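# Fold the glasses, close their case, leave it flat

## Task

Fold both temple arms of the glasses lying in the open case, then close the case lid with the glasses inside and leave the closed case resting flat on the table. It only counts if it stays that way once the robot lets go and is not holding anything in place.

## Robot and tools

Robot: two six-joint arms, left_arm and right_arm, each ending in a two-finger parallel gripper. Left_arm's base is at (+0.010, +0.327, 0) m and right_arm's is at (+0.027, -0.275, 0) m. Both are yawed only slightly. The scene frame has its origin on the tabletop between the arms, +x out over the table, +z up, and left_arm on the +y side. The names left and right do not tell you which side of an image an arm appears on. Each gripper's fingers point along its own +z and close along its own y. The reported end_effector_position is the point between the finger pads, about 1 cm short of the tips.

Result lines: each call reports, per arm, end_effector_position (m) and end_effector_quat_wxyz in the scene frame, plus Joint positions, joint torques and grip_measured. Joint positions run waist, shoulder, elbow, wrist pitch, wrist yaw, wrist roll, with the gripper opening in metres last. grip_measured is the finger opening on the same -1..+1 scale you command. A 'Hand target' line is the pose the controller is currently steering toward. 'pose unreachable' means a clearance check altered or blocked that arm's command. HELD in step readings means part of a row was held back for that arm. FAULT, MOTOR HOT (from 85 °C) and OVER-TEMPERATURE FAULT (100 °C, the arm goes limp and drops) warn of stops. Reported hand positions can be off, more so at long reach.

execute_actions(actions): a list of up to 15 actions. Each action is a table of up to 15 rows, and each row runs for one 1/30 s step. If the table is short, its last row repeats to fill 15 steps. Each row is one flat list covering both arms: 7 numbers for left_arm (dx, dy, dz, rx, ry, rz, opening) and then 7 for right_arm. All are in [-1, 1]. dx..rz are an offset, not a pose. They are measured in that gripper's own axes from its measured pose at the start of the action, and every row refers back to that same start, not to the previous row. For the first action in a call, the start is the last pose a result reported. Scale: 1.0 = 0.6 m for translation, 1.0 = 180 degrees for rotation. rx, ry, rz form one rotation vector. opening is absolute: +1 is fully open (0.094 m) and -1 is closed. Optionally, 12 stiffness factors in [0, 1] can follow: left_arm's six joints, then right_arm's six, in joint order. They scale joint gains and persist until changed. An empty list simply returns state and images.

Each step, the commanded pose is clipped to within 70 mm and 16 degrees of the measured pose. Large offsets therefore take several actions, and the arm stops at the last clipped pose. Arms tend to settle a centimetre or so low, and repeated zero offsets let them sag. To hold an arm still, send the offset back to its desired pose in the first call of a reply and zeros after that, raising the aim if it still droops.

move(target, speed, blocking): target is one row in the same 14-number (optionally 26) layout. It is an offset in each gripper's own frame, taken from the pose in the latest result that shows one, plus an absolute opening. Both grippers follow straight paths that finish together, lasting 0.5 to 10 s; anything longer is cut off at 10 s. speed is the top path speed in m/s, from 0.002 to 0.5 (default 0.25), and rotation is capped at twice that in rad/s. Moves do not avoid obstacles or the other arm, and grippers may lag, drift or overshoot speed, especially near full reach. With blocking=false you get a result after 0.5 s while the move continues. Until a result shows the move has ended, use wait or stop before any other motion. The move: line reports how it ended (done, off_target, moving, held, fault) and which limits acted, such as paced or held, plus each gripper's remaining distance. If an ending names only one arm, the other finished normally.

wait(seconds): 0 to 10 s. Replying without any tool call also ends things.

Gripping: to hold something, command an opening about 0.03 below grip_measured for a firm grasp, or less for a lighter one. Pad force tops out around 50 to 62 N, and is lower on very thin parts such as glasses temples. Readings may be off by about 1 mm.

Avoid: knocking the case or glasses off the table, letting the arms collide or push on each other, fast contacts, and targets set far beyond a contact point, since these press hard. Also avoid dropping or slamming parts and holding loads for long, which heats motors. Brief outside tugs or nudges on objects can happen. Move smoothly and efficiently, and release everything before finishing so that the closed case stays shut and flat by itself.

Each tool is called after "Emit:" by a JSON object that holds its "op" and its "data", one argument or row to a line.

## Session

Emit:
{"op": "execute_actions", "data": {
  "actions": []
}}

Scene clock: 0.00 s.
left_arm: end_effector_position=(+0.1094, +0.6503, +0.2378) grip_measured=+1.000 end_effector_quat_wxyz=(-0.014, +0.992, -0.126, +0.004) | right_arm: end_effector_position=(+0.2818, -0.2385, +0.1491) grip_measured=+1.000 end_effector_quat_wxyz=(+0.121, -0.395, +0.891, -0.187)
Joint positions: left_arm=[ 1.374  1.206  1.14  -1.476  0.004 -1.612  0.094] | right_arm=[ 0.4    0.823  0.615 -1.095  0.365 -0.498  0.094]
Joint velocities: left_arm=[-0.015  0.005  0.002  0.007 -0.037 -0.022  0.   ] | right_arm=[-0.015 -0.015 -0.012 -0.007 -0.007  0.051  0.   ]
Joint torques (N m, as the arm reports them, + toward a larger angle): no reading
Motor temperatures (°C, as the motors report them): left_arm=[16 15 19 16 15 17] | right_arm=[18 16 18 17 17 17]
Hand target (left_arm): +0.112, +0.657, +0.250; -0.031, +0.992, -0.126, +0.007
Hand target (right_arm): +0.288, -0.236, +0.158; +0.130, -0.393, +0.891, -0.187
Joint stiffness scale: left_arm=[1. 1. 1. 1. 1. 1.] | right_arm=[1. 1. 1. 1. 1. 1.]

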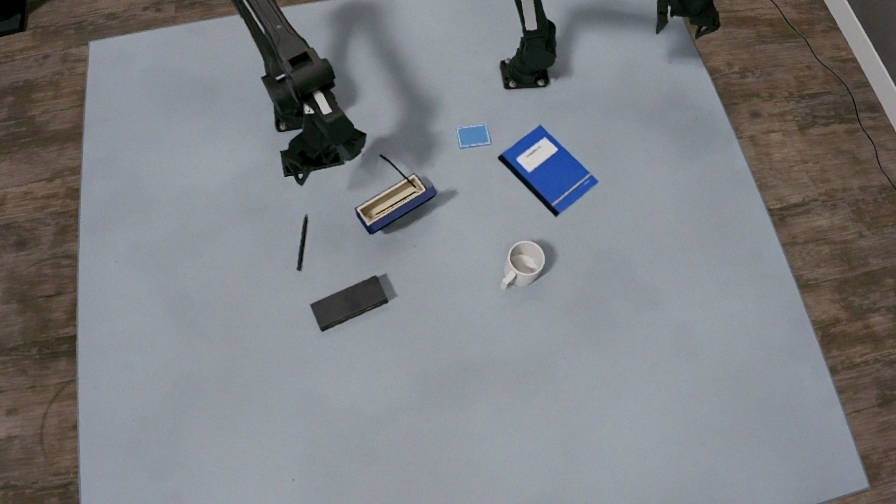

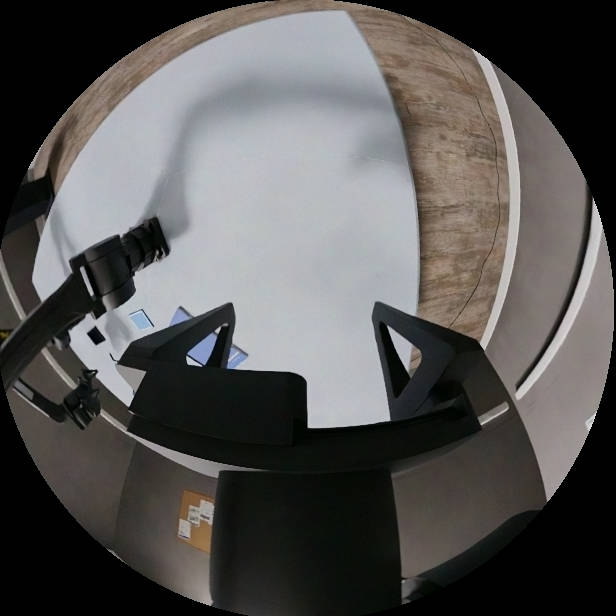

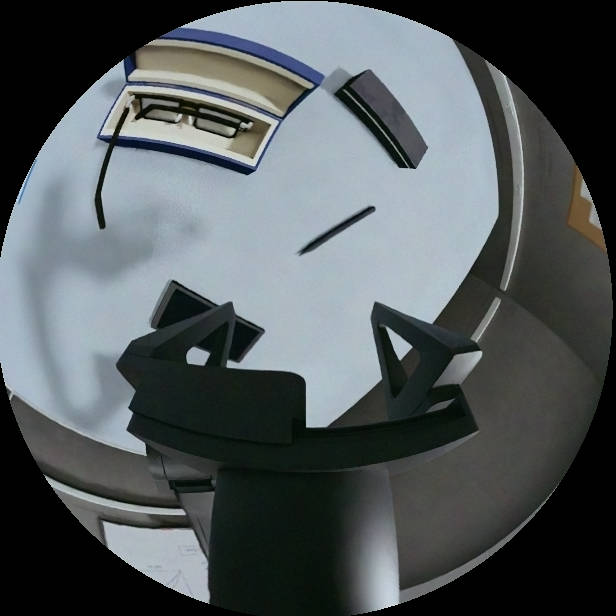

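Emit:
{"op": "zoom_image", "data": {
  "camera": "cam_high",
  "region": [330, 130, 470, 250]
}}

Emit:
{"op": "zoom_image", "data": {
  "camera": "cam_right_wrist",
  "region": [60, 10, 340, 250]
}}

Region (330, 130, 470, 250) of cam_high's 896x504 image, scaled by 3.600, with more detail than that image has; it fills the top 432 rows of this view, and the rest is white.

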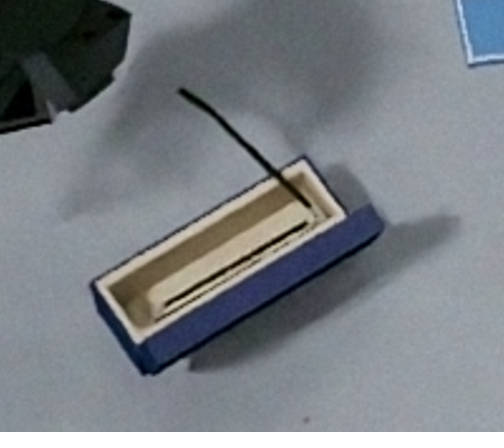

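Region (60, 10, 340, 250) of cam_right_wrist's 616x616 image, scaled by 1.800, with more detail than that image has; it fills the top 432 rows of this view, and the rest is white.

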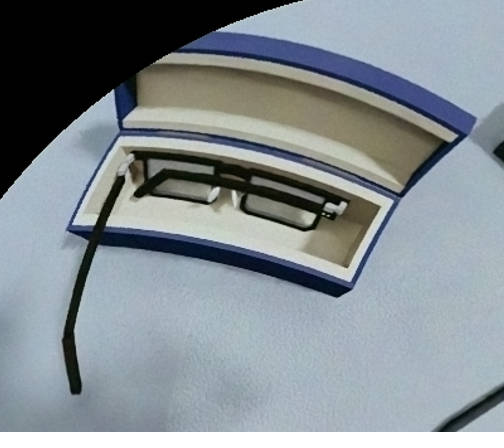

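Emit:
{"op": "move", "data": {
  "target": [0,0,0,0,0,0,1,-0.077,0.144,-0.155,-0.135,0.05,0.125,1]
}}

Scene clock: 7.10 s.
left_arm: end_effector_position=(+0.1089, +0.6488, +0.2355) grip_measured=+1.000 end_effector_quat_wxyz=(-0.011, +0.992, -0.126, +0.004) | right_arm: end_effector_position=(+0.2140, -0.1361, +0.1814) grip_measured=+1.000 end_effector_quat_wxyz=(-0.012, -0.215, +0.977, -0.001)
Joint positions: left_arm=[ 1.374  1.206  1.135 -1.476  0.004 -1.612  0.094] | right_arm=[ 0.651  0.96   0.822 -1.456 -0.007  0.204  0.094]
Joint velocities: left_arm=[-0.015 -0.024  0.007  0.002 -0.037 -0.007  0.   ] | right_arm=[-0.015  0.015 -0.002  0.002 -0.051  0.095  0.   ]
Joint torques (N m, as the arm reports them, + toward a larger angle): left_arm=[-1.61 -8.25  7.44  0.34 -0.17  0.06] | right_arm=[ 1.75 -2.87 12.87 -0.58  0.    0.15]
Motor temperatures (°C, as the motors report them): left_arm=[16 16 21 16 15 17] | right_arm=[18 16 21 17 17 17]
Hand target (left_arm): +0.109, +0.650, +0.238; -0.014, +0.992, -0.126, +0.004
Hand target (right_arm): +0.221, -0.127, +0.197; -0.004, -0.214, +0.977, +0.004
Off the commanded pose (left_arm): 0.003 m, 0 deg.
Off the commanded pose (right_arm): 0.021 m, 1 deg.
Joint stiffness scale: left_arm=[1. 1. 1. 1. 1. 1.] | right_arm=[1. 1. 1. 1. 1. 1.]
move: off_target (right_arm)
camera_calibration (this result's frames):
cam_left_wrist: T_world_to_cam=[[0.253296, 0.967049, 0.0256266, -0.657872], [0.778981, -0.2196, 0.587337, -0.0804912], [0.573611, -0.128808, -0.808937, 0.333824], [0, 0, 0, 1]] pos_world=[0.0378524, 0.661518, 0.334177]
cam_right_wrist: T_world_to_cam=[[0.415708, -0.909498, -0.000462466, -0.210905], [-0.723205, -0.330867, 0.606219, 0.00309445], [-0.551508, -0.251676, -0.795297, 0.353738], [0, 0, 0, 1]] pos_world=[0.285002, -0.101767, 0.279354]

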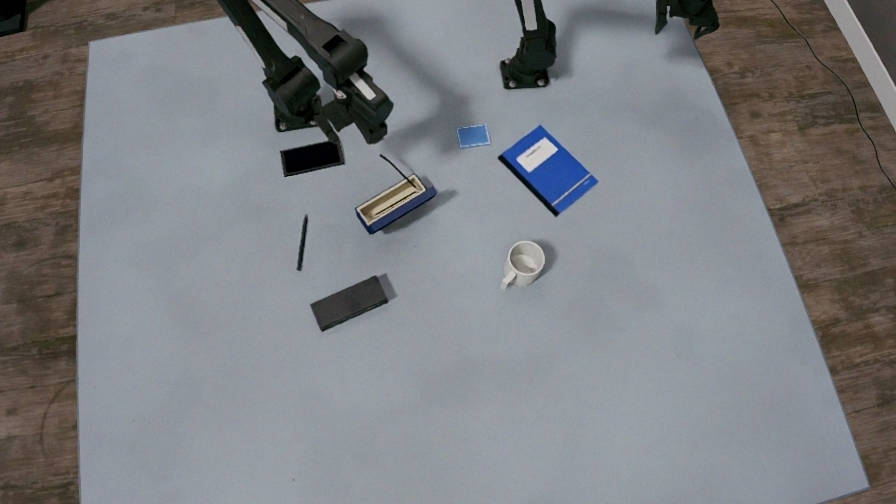

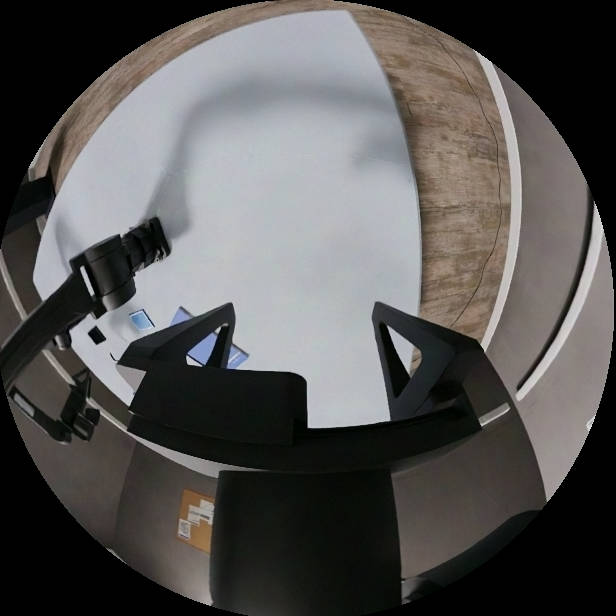

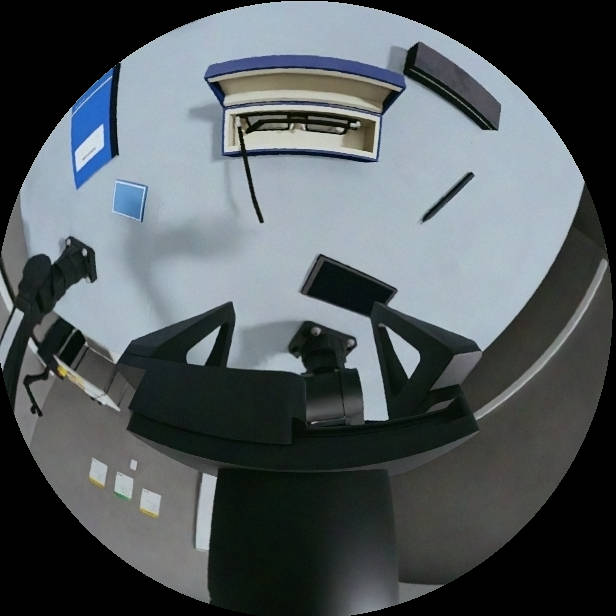

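Emit:
{"op": "zoom_image", "data": {
  "camera": "cam_right_wrist",
  "region": [190, 50, 420, 240]
}}

Region (190, 50, 420, 240) of cam_right_wrist's 616x616 image, scaled by 2.191, with more detail than that image has; it fills the top 416 rows of this view, and the rest is white.

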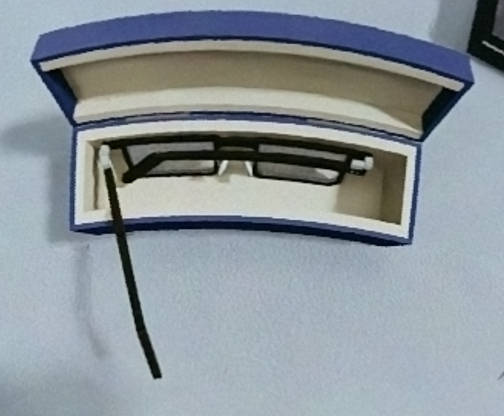

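Emit:
{"op": "move", "data": {
  "target": [0,0,0,0,0,0,1,-0.137,0.062,0.1,0,0,0,1]
}}

Scene clock: 11.97 s.
left_arm: end_effector_position=(+0.1085, +0.6474, +0.2335) grip_measured=+1.000 end_effector_quat_wxyz=(-0.008, +0.992, -0.126, +0.003) | right_arm: end_effector_position=(+0.2568, -0.0865, +0.1032) grip_measured=+1.000 end_effector_quat_wxyz=(-0.040, -0.215, +0.976, -0.016)
Joint positions: left_arm=[ 1.374  1.206  1.129 -1.476  0.004 -1.612  0.094] | right_arm=[ 0.7    1.267  0.823 -1.212 -0.007  0.25   0.094]
Joint velocities: left_arm=[-0.005 -0.005 -0.022 -0.007  0.081  0.007  0.   ] | right_arm=[-0.034 -0.005 -0.007  0.007 -0.007  0.007  0.   ]
Joint torques (N m, as the arm reports them, + toward a larger angle): left_arm=[-1.57 -8.21  7.38  0.4  -0.17  0.05] | right_arm=[ 1.86 -8.42 11.56  0.82 -0.03  0.1 ]
Motor temperatures (°C, as the motors report them): left_arm=[16 16 21 16 15 17] | right_arm=[18 16 23 17 17 17]
Hand target (left_arm): +0.109, +0.649, +0.236; -0.011, +0.992, -0.126, +0.004
Hand target (right_arm): +0.271, -0.070, +0.118; -0.013, -0.215, +0.977, -0.000
Off the commanded pose (left_arm): 0.003 m, 0 deg.
Off the commanded pose (right_arm): 0.029 m, 4 deg.
Joint stiffness scale: left_arm=[1. 1. 1. 1. 1. 1.] | right_arm=[1. 1. 1. 1. 1. 1.]
move: off_target (right_arm)
camera_calibration (this result's frames):
cam_left_wrist: T_world_to_cam=[[0.253332, 0.967167, 0.0202912, -0.655191], [0.779891, -0.216599, 0.587244, -0.0812788], [0.572358, -0.132943, -0.809155, 0.335085], [0, 0, 0, 1]] pos_world=[0.0375807, 0.660621, 0.332161]
cam_right_wrist: T_world_to_cam=[[0.418213, -0.908201, 0.0163793, -0.185923], [-0.692166, -0.306952, 0.653213, 0.0870921], [-0.588221, -0.284519, -0.756997, 0.330188], [0, 0, 0, 1]] pos_world=[0.332261, -0.0481775, 0.196107]

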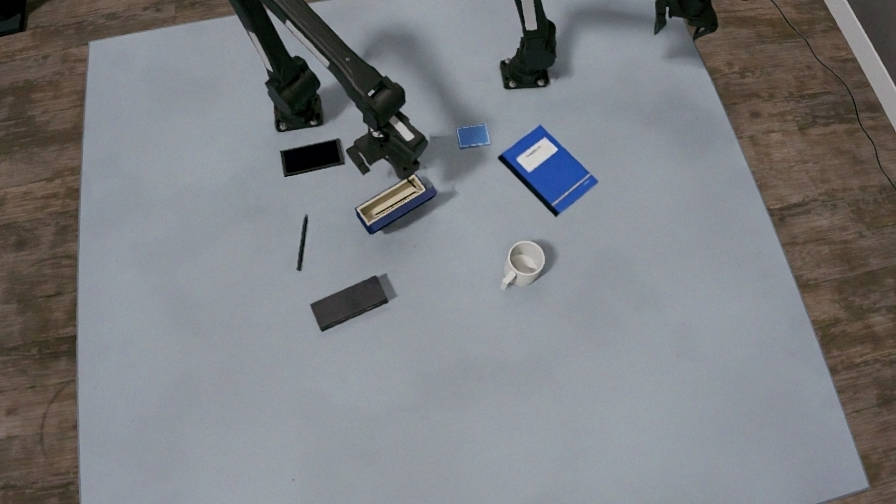

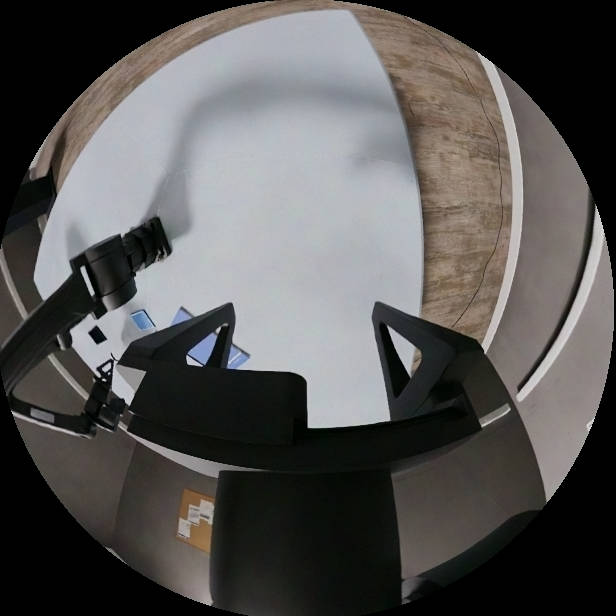

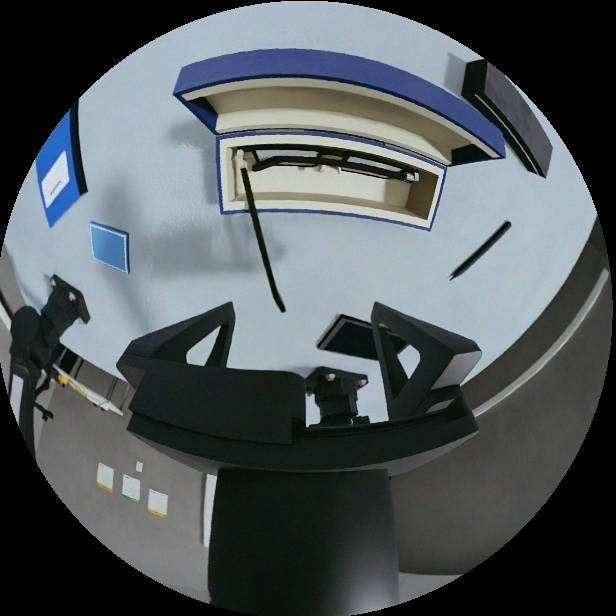

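Emit:
{"op": "move", "data": {
  "target": [0,0,0,0,0,0,1,-0.065,0.033,0.075,0,-0.04,0,1],
  "speed": 0.1
}}

Scene clock: 14.00 s.
left_arm: end_effector_position=(+0.1081, +0.6459, +0.2313) grip_measured=+1.000 end_effector_quat_wxyz=(-0.006, +0.992, -0.126, +0.003) | right_arm: end_effector_position=(+0.2829, -0.0571, +0.0614) grip_measured=+1.000 end_effector_quat_wxyz=(+0.022, -0.217, +0.976, +0.001)
Joint positions: left_arm=[ 1.374  1.206  1.124 -1.476  0.004 -1.612  0.094] | right_arm=[ 0.732  1.352  0.777 -0.956  0.019  0.279  0.094]
Joint velocities: left_arm=[ 0.005 -0.005  0.007  0.007 -0.051  0.007  0.   ] | right_arm=[-0.015 -0.005 -0.012  0.017 -0.051 -0.007  0.   ]
Joint torques (N m, as the arm reports them, + toward a larger angle): left_arm=[-1.65 -8.19  7.39  0.37 -0.17  0.06] | right_arm=[ 2.03 -7.79  6.93  1.    0.3   0.1 ]
Motor temperatures (°C, as the motors report them): left_arm=[16 16 21 16 15 17] | right_arm=[18 16 23 17 17 17]
Hand target (left_arm): +0.109, +0.647, +0.233; -0.008, +0.992, -0.126, +0.003
Hand target (right_arm): +0.280, -0.055, +0.054; +0.021, -0.217, +0.976, -0.002
Off the commanded pose (left_arm): 0.003 m, 0 deg.
Off the commanded pose (right_arm): 0.008 m, 0 deg.
Joint stiffness scale: left_arm=[1. 1. 1. 1. 1. 1.] | right_arm=[1. 1. 1. 1. 1. 1.]
move: done
camera_calibration (this result's frames):
cam_left_wrist: T_world_to_cam=[[0.253361, 0.967262, 0.0145741, -0.65231], [0.780865, -0.213383, 0.587127, -0.082113], [0.571015, -0.137374, -0.809364, 0.336423], [0, 0, 0, 1]] pos_world=[0.0372862, 0.659649, 0.330006]
cam_right_wrist: T_world_to_cam=[[0.420736, -0.907136, 0.00924081, -0.169653], [-0.758791, -0.346313, 0.551637, 0.164338], [-0.49721, -0.239105, -0.834033, 0.303831], [0, 0, 0, 1]] pos_world=[0.347145, -0.0243382, 0.164318]

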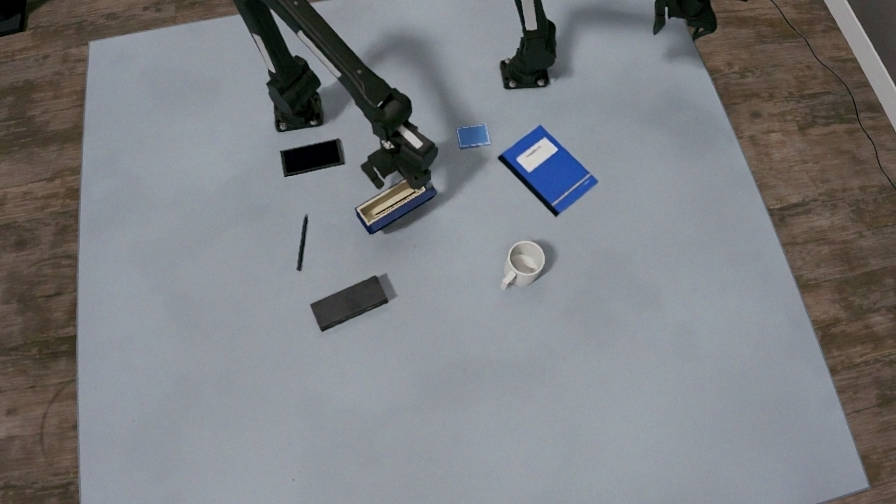

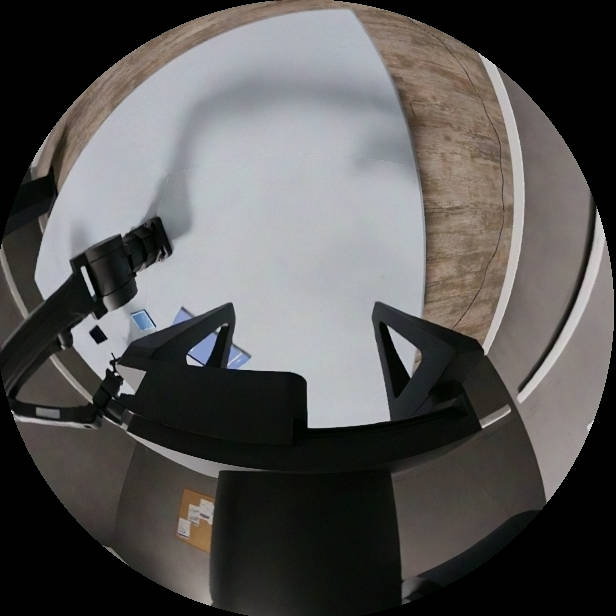

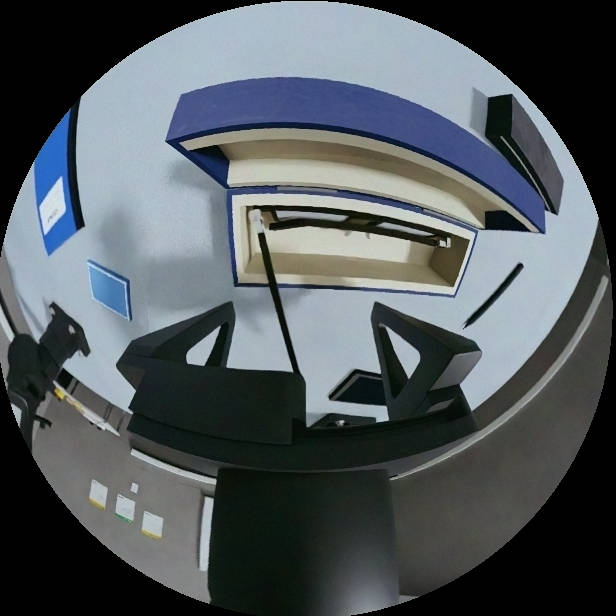

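Emit:
{"op": "move", "data": {
  "target": [0,0,0,0,0,0,1,0.012,0,0.022,0,0,0,1],
  "speed": 0.05
}}

Emit:
{"op": "move", "data": {
  "target": [0,0,0,0,0,0,1,0,-0.12,-0.01,0,0,0,1],
  "speed": 0.05
}}

Scene clock: 15.20 s.
left_arm: end_effector_position=(+0.1076, +0.6444, +0.2291) grip_measured=+1.000 end_effector_quat_wxyz=(-0.003, +0.992, -0.126, +0.003) | right_arm: end_effector_position=(+0.2782, -0.0612, +0.0529) grip_measured=+1.000 end_effector_quat_wxyz=(+0.021, -0.217, +0.976, +0.000)
Joint positions: left_arm=[ 1.374  1.206  1.118 -1.476  0.004 -1.612  0.094] | right_arm=[ 0.732  1.352  0.75  -0.931  0.019  0.279  0.094]
Joint velocities: left_arm=[ 0.005 -0.005  0.007 -0.007  0.007 -0.037  0.   ] | right_arm=[-0.005  0.005  0.012  0.012 -0.037  0.037  0.   ]
Joint torques (N m, as the arm reports them, + toward a larger angle): left_arm=[-1.49 -8.15  7.38  0.33 -0.18  0.07] | right_arm=[ 0.95 -7.63  6.89  1.39  0.12  0.01]
Motor temperatures (°C, as the motors report them): left_arm=[16 16 21 16 15 17] | right_arm=[18 16 23 17 17 17]
Hand target (left_arm): +0.108, +0.646, +0.231; -0.006, +0.992, -0.126, +0.003
Hand target (right_arm): +0.277, -0.060, +0.048; +0.022, -0.218, +0.976, +0.001
Off the commanded pose (left_arm): 0.003 m, 0 deg.
Off the commanded pose (right_arm): 0.005 m, 0 deg.
Joint stiffness scale: left_arm=[1. 1. 1. 1. 1. 1.] | right_arm=[1. 1. 1. 1. 1. 1.]
move: done
camera_calibration (this result's frames):
cam_left_wrist: T_world_to_cam=[[0.25338, 0.967326, 0.0088565, -0.64942], [0.781839, -0.210168, 0.58699, -0.0829373], [0.569672, -0.141807, -0.809546, 0.337748], [0, 0, 0, 1]] pos_world=[0.0369881, 0.658665, 0.327857]
cam_right_wrist: T_world_to_cam=[[0.420061, -0.907442, 0.00984928, -0.171178], [-0.758097, -0.344921, 0.55346, 0.163845], [-0.498836, -0.239954, -0.832817, 0.293764], [0, 0, 0, 1]] pos_world=[0.342656, -0.028331, 0.155656]

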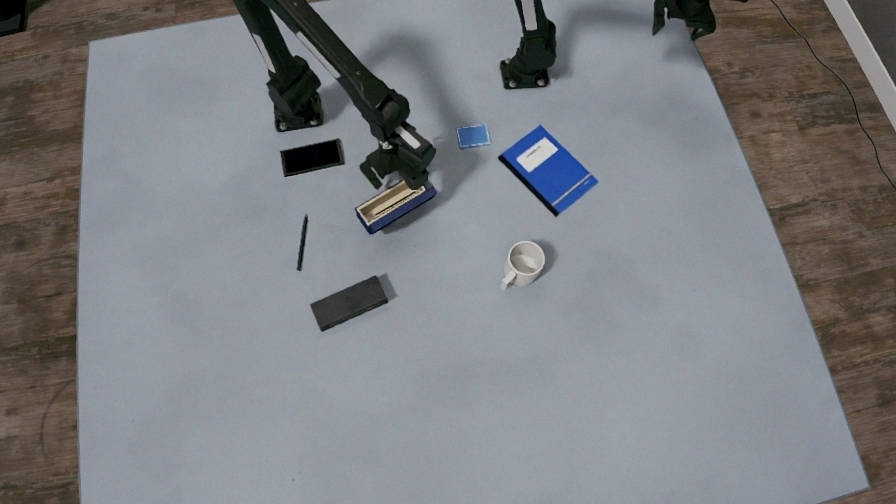

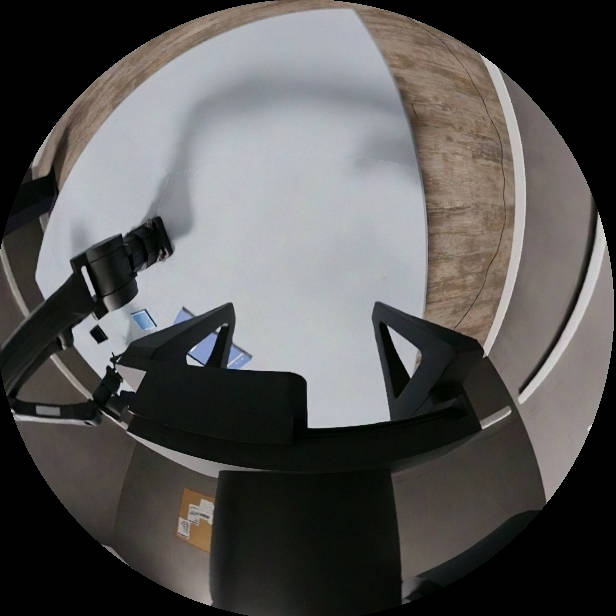

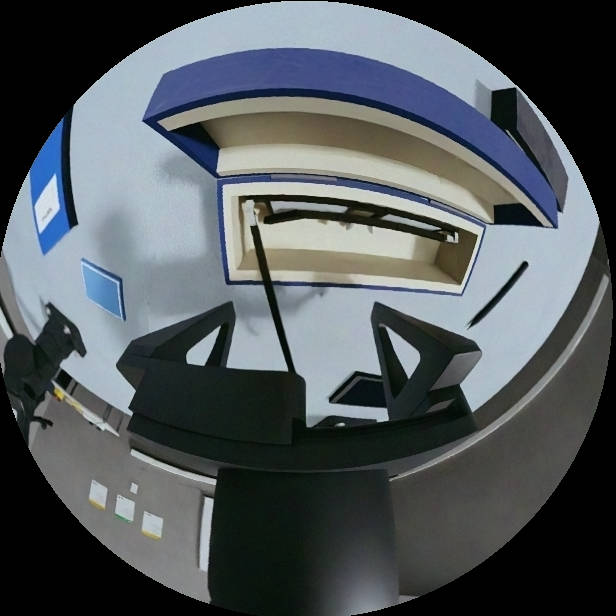

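Scene clock: 16.93 s.
left_arm: end_effector_position=(+0.1071, +0.6428, +0.2269) grip_measured=+1.000 end_effector_quat_wxyz=(+0.000, +0.992, -0.126, +0.002) | right_arm: end_effector_position=(+0.3160, -0.1200, +0.0628) grip_measured=+1.000 end_effector_quat_wxyz=(+0.034, -0.215, +0.976, +0.000)
Joint positions: left_arm=[ 1.374  1.206  1.112 -1.476  0.004 -1.612  0.094] | right_arm=[ 0.519  1.311  0.742 -0.936  0.019  0.071  0.094]
Joint velocities: left_arm=[ 0.005 -0.005  0.007  0.017 -0.007 -0.007  0.   ] | right_arm=[-0.005  0.005 -0.002 -0.022  0.037 -0.066  0.   ]
Joint torques (N m, as the arm reports them, + toward a larger angle): left_arm=[-1.54 -8.01  7.35  0.35 -0.18  0.06] | right_arm=[ 0.01 -8.55  7.11 -0.45  0.01 -0.1 ]
Motor temperatures (°C, as the motors report them): left_arm=[16 16 22 16 15 17] | right_arm=[18 16 22 17 17 17]
Hand target (left_arm): +0.108, +0.644, +0.229; -0.003, +0.992, -0.126, +0.003
Hand target (right_arm): +0.310, -0.127, +0.061; +0.024, -0.217, +0.976, -0.002
Off the commanded pose (left_arm): 0.003 m, 0 deg.
Off the commanded pose (right_arm): 0.010 m, 2 deg.
Joint stiffness scale: left_arm=[1. 1. 1. 1. 1. 1.] | right_arm=[1. 1. 1. 1. 1. 1.]
move: done
camera_calibration (this result's frames):
cam_left_wrist: T_world_to_cam=[[0.25339, 0.967359, 0.00313861, -0.646521], [0.782813, -0.206954, 0.586834, -0.0837515], [0.568329, -0.146241, -0.809701, 0.33906], [0, 0, 0, 1]] pos_world=[0.0366864, 0.65767, 0.325714]
cam_right_wrist: T_world_to_cam=[[0.415674, -0.90938, 0.0156236, -0.239698], [-0.773567, -0.344456, 0.531925, 0.172997], [-0.47834, -0.233193, -0.846647, 0.301968], [0, 0, 0, 1]] pos_world=[0.377905, -0.0879699, 0.167384]

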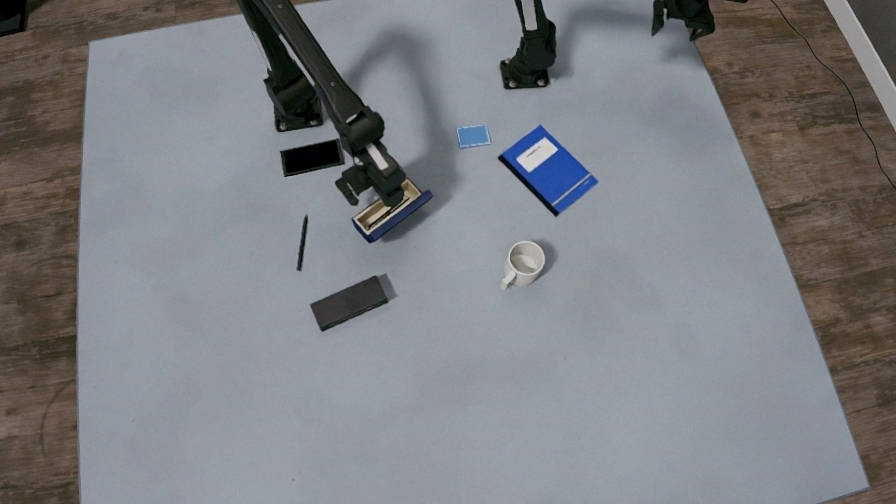

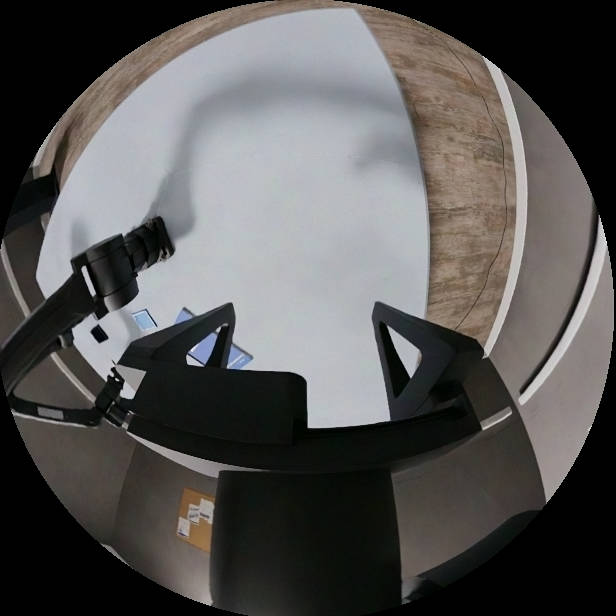

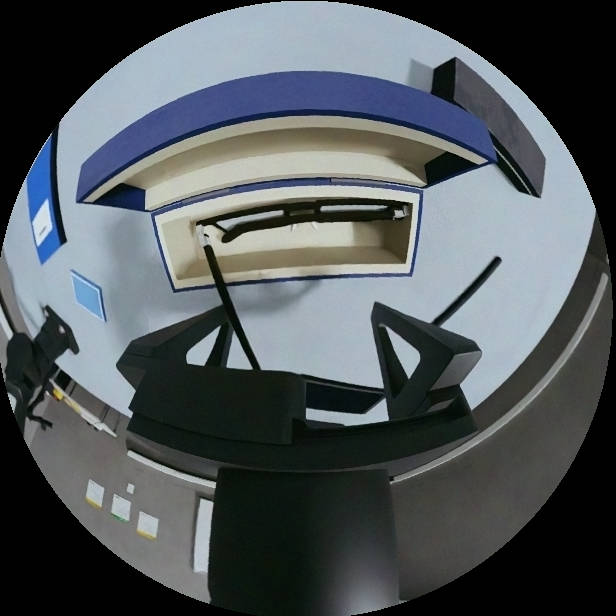

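Emit:
{"op": "move", "data": {
  "target": [0.543,0.95,0.14,0.16,0.117,0.76,-0.15,0,0.015,0,0,0,0,1],
  "speed": 0.3
}}

Scene clock: 27.70 s.
left_arm: end_effector_position=(+0.2590, +0.0212, +0.1410) grip_measured=-0.148 end_effector_quat_wxyz=(+0.153, -0.230, +0.946, -0.170) | right_arm: end_effector_position=(+0.3136, -0.1157, +0.0628) grip_measured=+1.000 end_effector_quat_wxyz=(+0.034, -0.214, +0.976, +0.001)
Joint positions: left_arm=[-0.857  1.169  0.783 -0.748 -0.156 -1.397  0.04 ] | right_arm=[ 0.534  1.311  0.742 -0.936  0.019  0.087  0.094]
Joint velocities: left_arm=[-0.005  0.005 -0.012  0.002 -0.022 -0.051  0.   ] | right_arm=[-0.005 -0.015 -0.002  0.012 -0.037 -0.066  0.   ]
Joint torques (N m, as the arm reports them, + toward a larger angle): left_arm=[-2.57 -6.62 10.66  1.88 -0.1   0.27] | right_arm=[ 1.85 -7.91  8.03  0.38  0.14  0.11]
Motor temperatures (°C, as the motors report them): left_arm=[16 16 23 16 15 17] | right_arm=[18 17 22 17 17 17]
Hand target (left_arm): +0.267, +0.001, +0.162; +0.162, -0.216, +0.943, -0.194
Hand target (right_arm): +0.312, -0.112, +0.063; +0.034, -0.215, +0.976, +0.001
Off the commanded pose (left_arm): 0.025 m, 3 deg.
Off the commanded pose (right_arm): 0.004 m, 0 deg.
Joint stiffness scale: left_arm=[1. 1. 1. 1. 1. 1.] | right_arm=[1. 1. 1. 1. 1. 1.]
move: off_target (left_arm)
camera_calibration (this result's frames):
cam_left_wrist: T_world_to_cam=[[0.379307, -0.837115, 0.394163, -0.132832], [-0.904491, -0.245685, 0.34862, 0.190581], [-0.194995, -0.488751, -0.850353, 0.302966], [0, 0, 0, 1]] pos_world=[0.28184, 0.0837021, 0.243545]
cam_right_wrist: T_world_to_cam=[[0.414324, -0.910013, 0.0145327, -0.234414], [-0.773943, -0.34388, 0.531751, 0.172854], [-0.478903, -0.231565, -0.846776, 0.302219], [0, 0, 0, 1]] pos_world=[0.375636, -0.0838958, 0.167403]

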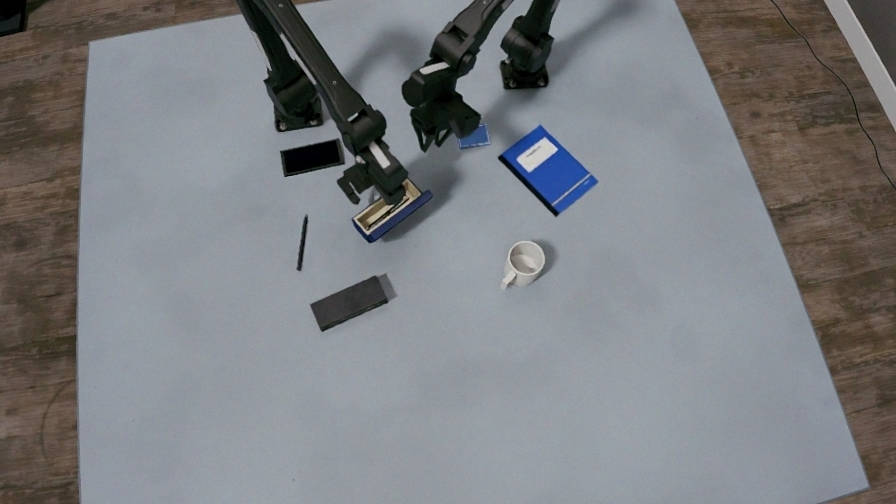

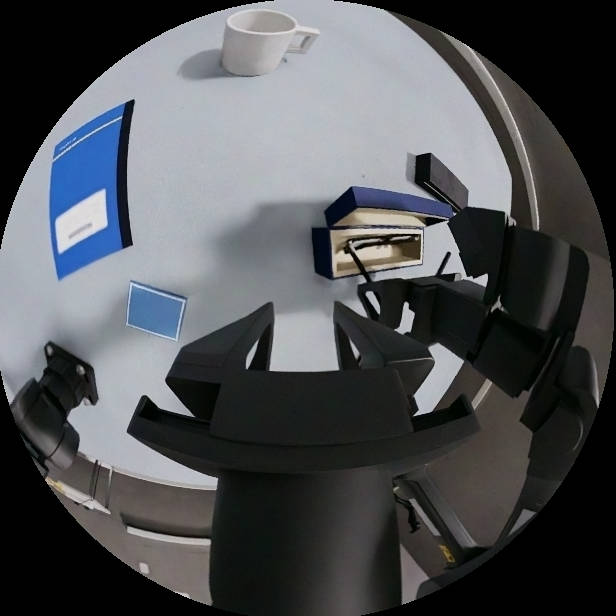

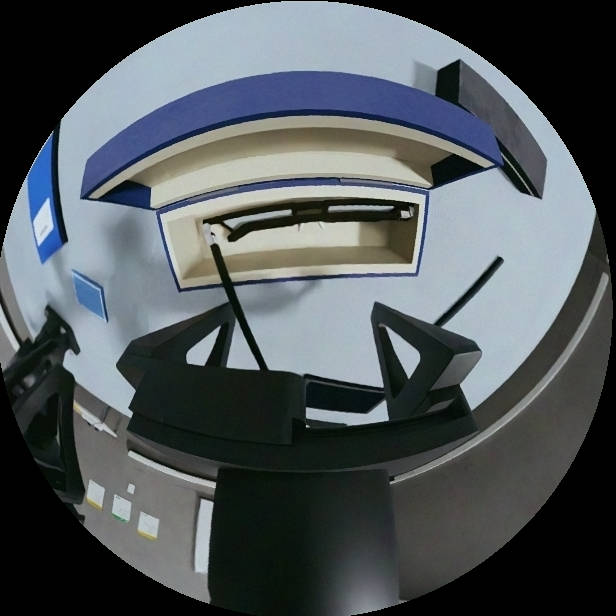

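Emit:
{"op": "move", "data": {
  "target": [0,0,0,0,0,0,-0.15,0.04,0.05,0,-0.14,0,0,1],
  "speed": 0.15
}}

Emit:
{"op": "move", "data": {
  "target": [-0.05,-0.01,0.08,0,0,0,-0.15,0,0,0.015,0,0,0,0],
  "speed": 0.1
}}

Scene clock: 30.70 s.
left_arm: end_effector_position=(+0.2578, +0.0229, +0.1384) grip_measured=-0.148 end_effector_quat_wxyz=(+0.153, -0.229, +0.947, -0.167) | right_arm: end_effector_position=(+0.2781, -0.0971, +0.0632) grip_measured=+1.000 end_effector_quat_wxyz=(-0.021, -0.214, +0.954, +0.208)
Joint positions: left_arm=[-0.857  1.169  0.777 -0.748 -0.156 -1.394  0.04 ] | right_arm=[ 0.403  1.284  0.674 -0.93  -0.421 -0.046  0.094]
Joint velocities: left_arm=[-0.015 -0.005 -0.002  0.002 -0.051  0.051 -0.001] | right_arm=[-0.005 -0.005  0.007 -0.002 -0.022 -0.037  0.   ]
Joint torques (N m, as the arm reports them, + toward a larger angle): left_arm=[-1.64 -7.61  7.33  1.16 -0.27  0.08] | right_arm=[-0.47 -8.07  7.08  1.06 -0.31 -0.19]
Motor temperatures (°C, as the motors report them): left_arm=[16 16 23 16 15 17] | right_arm=[18 17 22 17 17 17]
Hand target (left_arm): +0.259, +0.021, +0.141; +0.153, -0.230, +0.946, -0.170
Hand target (right_arm): +0.280, -0.100, +0.062; -0.013, -0.216, +0.953, +0.212
Off the commanded pose (left_arm): 0.003 m, 0 deg.
Off the commanded pose (right_arm): 0.003 m, 1 deg.
Joint stiffness scale: left_arm=[1. 1. 1. 1. 1. 1.] | right_arm=[1. 1. 1. 1. 1. 1.]
move: done
camera_calibration (this result's frames):
cam_left_wrist: T_world_to_cam=[[0.378011, -0.840415, 0.388344, -0.128699], [-0.904272, -0.245232, 0.349505, 0.190625], [-0.198495, -0.483285, -0.852664, 0.302443], [0, 0, 0, 1]] pos_world=[0.28106, 0.0847528, 0.241237]
cam_right_wrist: T_world_to_cam=[[0.396033, -0.823963, -0.405268, -0.162802], [-0.660451, -0.562233, 0.497693, 0.100934], [-0.637936, 0.0705569, -0.76685, 0.35839], [0, 0, 0, 1]] pos_world=[0.359767, -0.102681, 0.158618]

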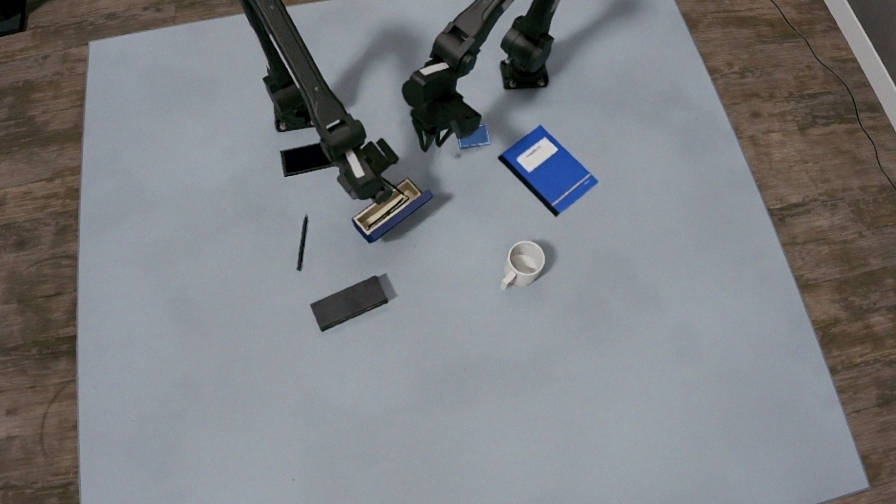

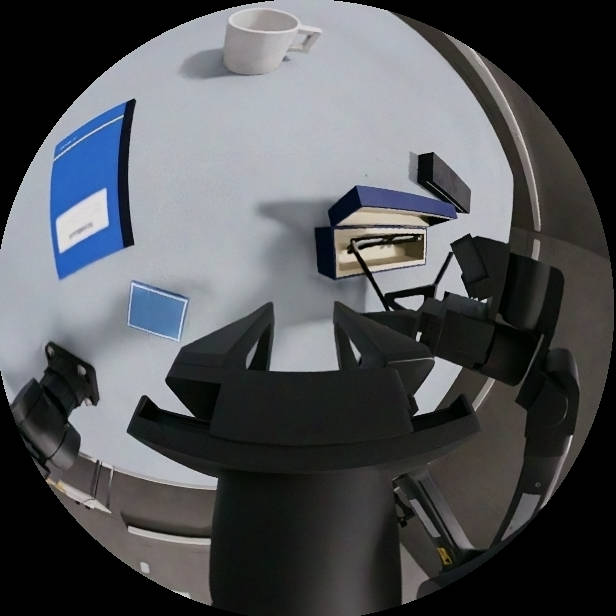

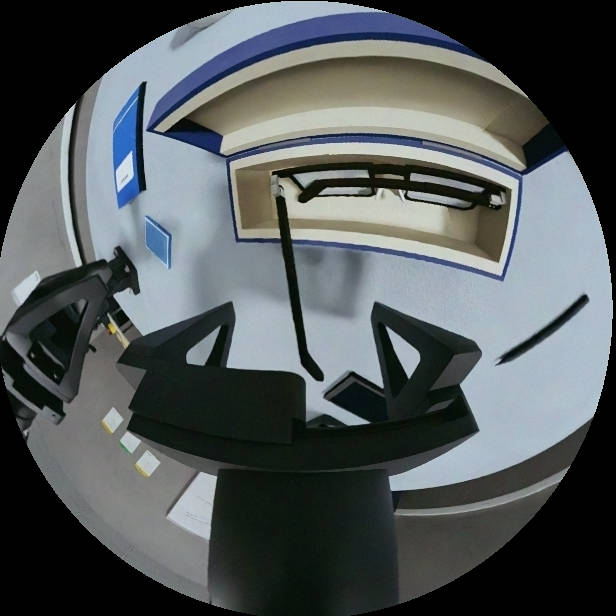

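Scene clock: 31.63 s.
left_arm: end_effector_position=(+0.2948, +0.0245, +0.1019) grip_measured=-0.148 end_effector_quat_wxyz=(+0.150, -0.232, +0.947, -0.162) | right_arm: end_effector_position=(+0.2813, -0.0958, +0.0633) grip_measured=+0.002 end_effector_quat_wxyz=(-0.014, -0.215, +0.954, +0.210)
Joint positions: left_arm=[-0.766  1.287  0.77  -0.625 -0.119 -1.318  0.04 ] | right_arm=[ 0.403  1.284  0.674 -0.915 -0.421 -0.045  0.047]
Joint velocities: left_arm=[-0.005 -0.015  0.002 -0.012  0.022 -0.037  0.   ] | right_arm=[ 0.015 -0.005 -0.007 -0.017 -0.022  0.007  0.   ]
Joint torques (N m, as the arm reports them, + toward a larger angle): left_arm=[-0.36 -7.95  7.49  1.92 -0.08  0.29] | right_arm=[ 1.61 -6.02  6.65  1.08 -0.18  0.08]
Motor temperatures (°C, as the motors report them): left_arm=[16 16 23 16 15 17] | right_arm=[18 17 22 17 17 17]
Hand target (left_arm): +0.303, +0.021, +0.104; +0.154, -0.228, +0.947, -0.167
Hand target (right_arm): +0.277, -0.094, +0.055; -0.021, -0.214, +0.954, +0.209
Off the commanded pose (left_arm): 0.009 m, 1 deg.
Off the commanded pose (right_arm): 0.010 m, 1 deg.
Joint stiffness scale: left_arm=[1. 1. 1. 1. 1. 1.] | right_arm=[1. 1. 1. 1. 1. 1.]
move: done
camera_calibration (this result's frames):
cam_left_wrist: T_world_to_cam=[[0.387611, -0.84101, 0.377439, -0.128891], [-0.899171, -0.254731, 0.355813, 0.235335], [-0.203097, -0.477299, -0.854948, 0.280907], [0, 0, 0, 1]] pos_world=[0.318617, 0.0856251, 0.205074]
cam_right_wrist: T_world_to_cam=[[0.400913, -0.821996, -0.404464, -0.164172], [-0.667465, -0.564497, 0.485627, 0.106221], [-0.627502, 0.0752714, -0.774968, 0.358452], [0, 0, 0, 1]] pos_world=[0.361647, -0.101969, 0.159803]

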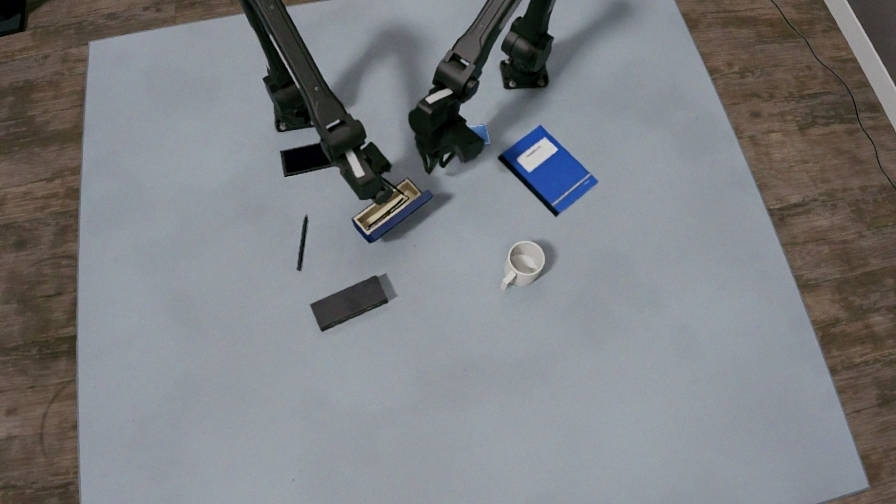

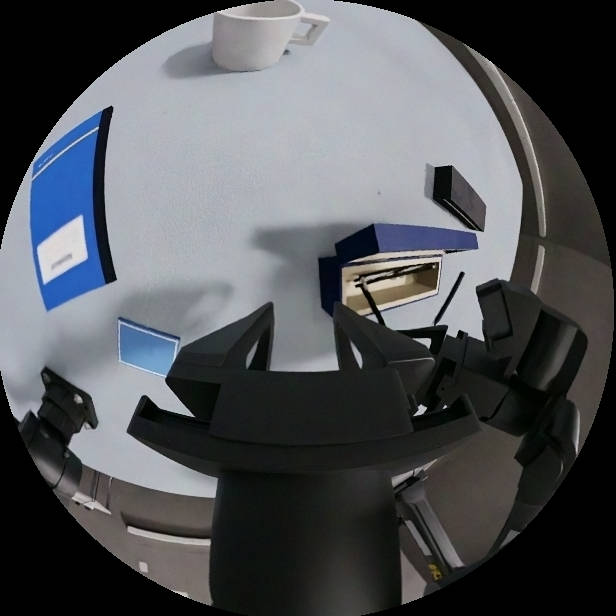

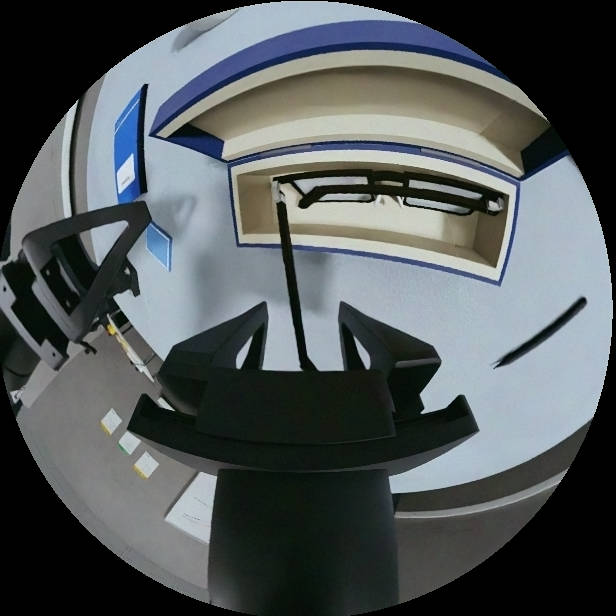

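Emit:
{"op": "move", "data": {
  "target": [0.03,-0.075,0.08,0,0,0,-0.15,0,0,0,0,0,0,0],
  "speed": 0.08
}}

Scene clock: 33.47 s.
left_arm: end_effector_position=(+0.3042, -0.0118, +0.0595) grip_measured=-0.148 end_effector_quat_wxyz=(+0.141, -0.230, +0.952, -0.143) | right_arm: end_effector_position=(+0.2813, -0.0958, +0.0633) grip_measured=+0.002 end_effector_quat_wxyz=(-0.014, -0.215, +0.954, +0.210)
Joint positions: left_arm=[-0.81   1.467  0.828 -0.549 -0.137 -1.354  0.04 ] | right_arm=[ 0.403  1.284  0.674 -0.915 -0.421 -0.045  0.047]
Joint velocities: left_arm=[-0.015 -0.015 -0.017  0.017  0.022  0.022 -0.001] | right_arm=[-0.005 -0.005 -0.012 -0.017 -0.022 -0.007  0.002]
Joint torques (N m, as the arm reports them, + toward a larger angle): left_arm=[-2.9  -9.76  8.89  1.81 -0.44 -0.08] | right_arm=[ 0.61 -7.38  7.68  0.38 -0.17 -0.05]
Motor temperatures (°C, as the motors report them): left_arm=[16 16 23 16 15 17] | right_arm=[18 17 22 17 17 17]
Hand target (left_arm): +0.313, -0.032, +0.071; +0.149, -0.232, +0.947, -0.162
Hand target (right_arm): +0.281, -0.096, +0.063; -0.014, -0.215, +0.954, +0.210
Off the commanded pose (left_arm): 0.027 m, 2 deg.
Off the commanded pose (right_arm): 0.000 m, 0 deg.
Joint stiffness scale: left_arm=[1. 1. 1. 1. 1. 1.] | right_arm=[1. 1. 1. 1. 1. 1.]
move: off_target (left_arm)
camera_calibration (this result's frames):
cam_left_wrist: T_world_to_cam=[[0.393264, -0.854633, 0.339038, -0.146697], [-0.891128, -0.263519, 0.369389, 0.24623], [-0.226349, -0.447393, -0.86522, 0.237245], [0, 0, 0, 1]] pos_world=[0.330814, 0.0456561, 0.16405]
cam_right_wrist: T_world_to_cam=[[0.400913, -0.821996, -0.404464, -0.164172], [-0.667465, -0.564497, 0.485627, 0.106221], [-0.627502, 0.0752714, -0.774968, 0.358452], [0, 0, 0, 1]] pos_world=[0.361647, -0.101969, 0.159803]

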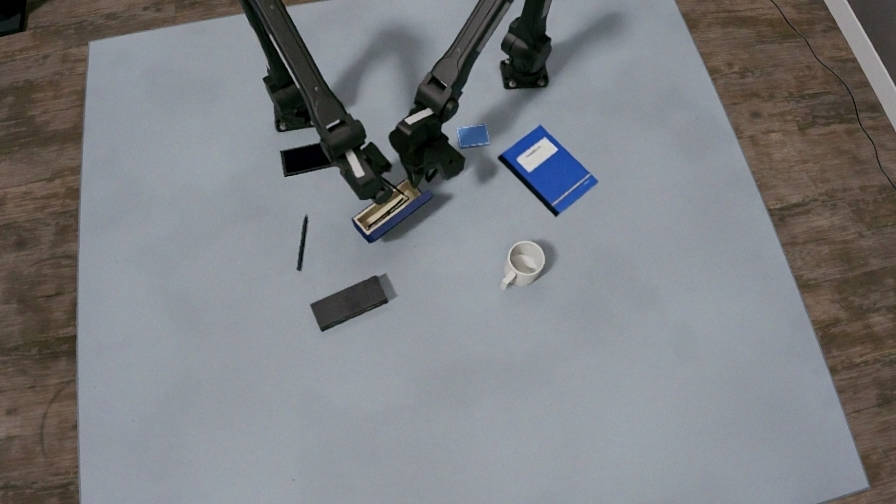

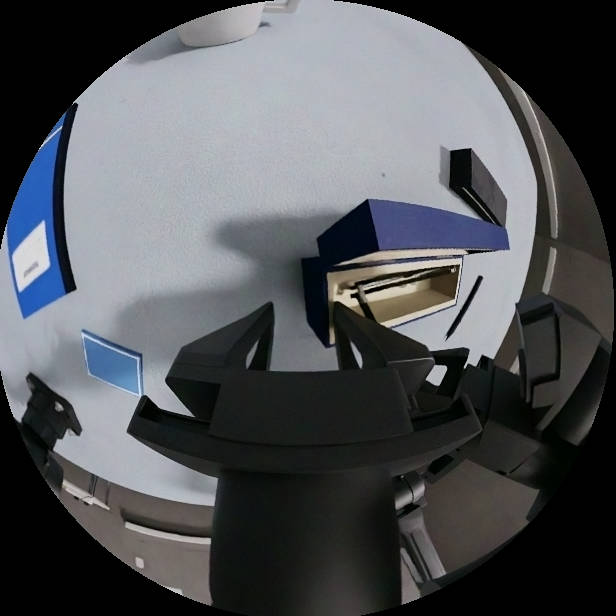

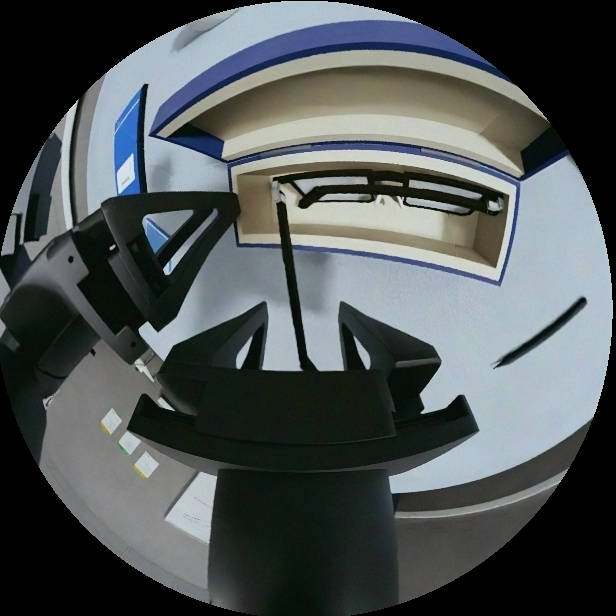

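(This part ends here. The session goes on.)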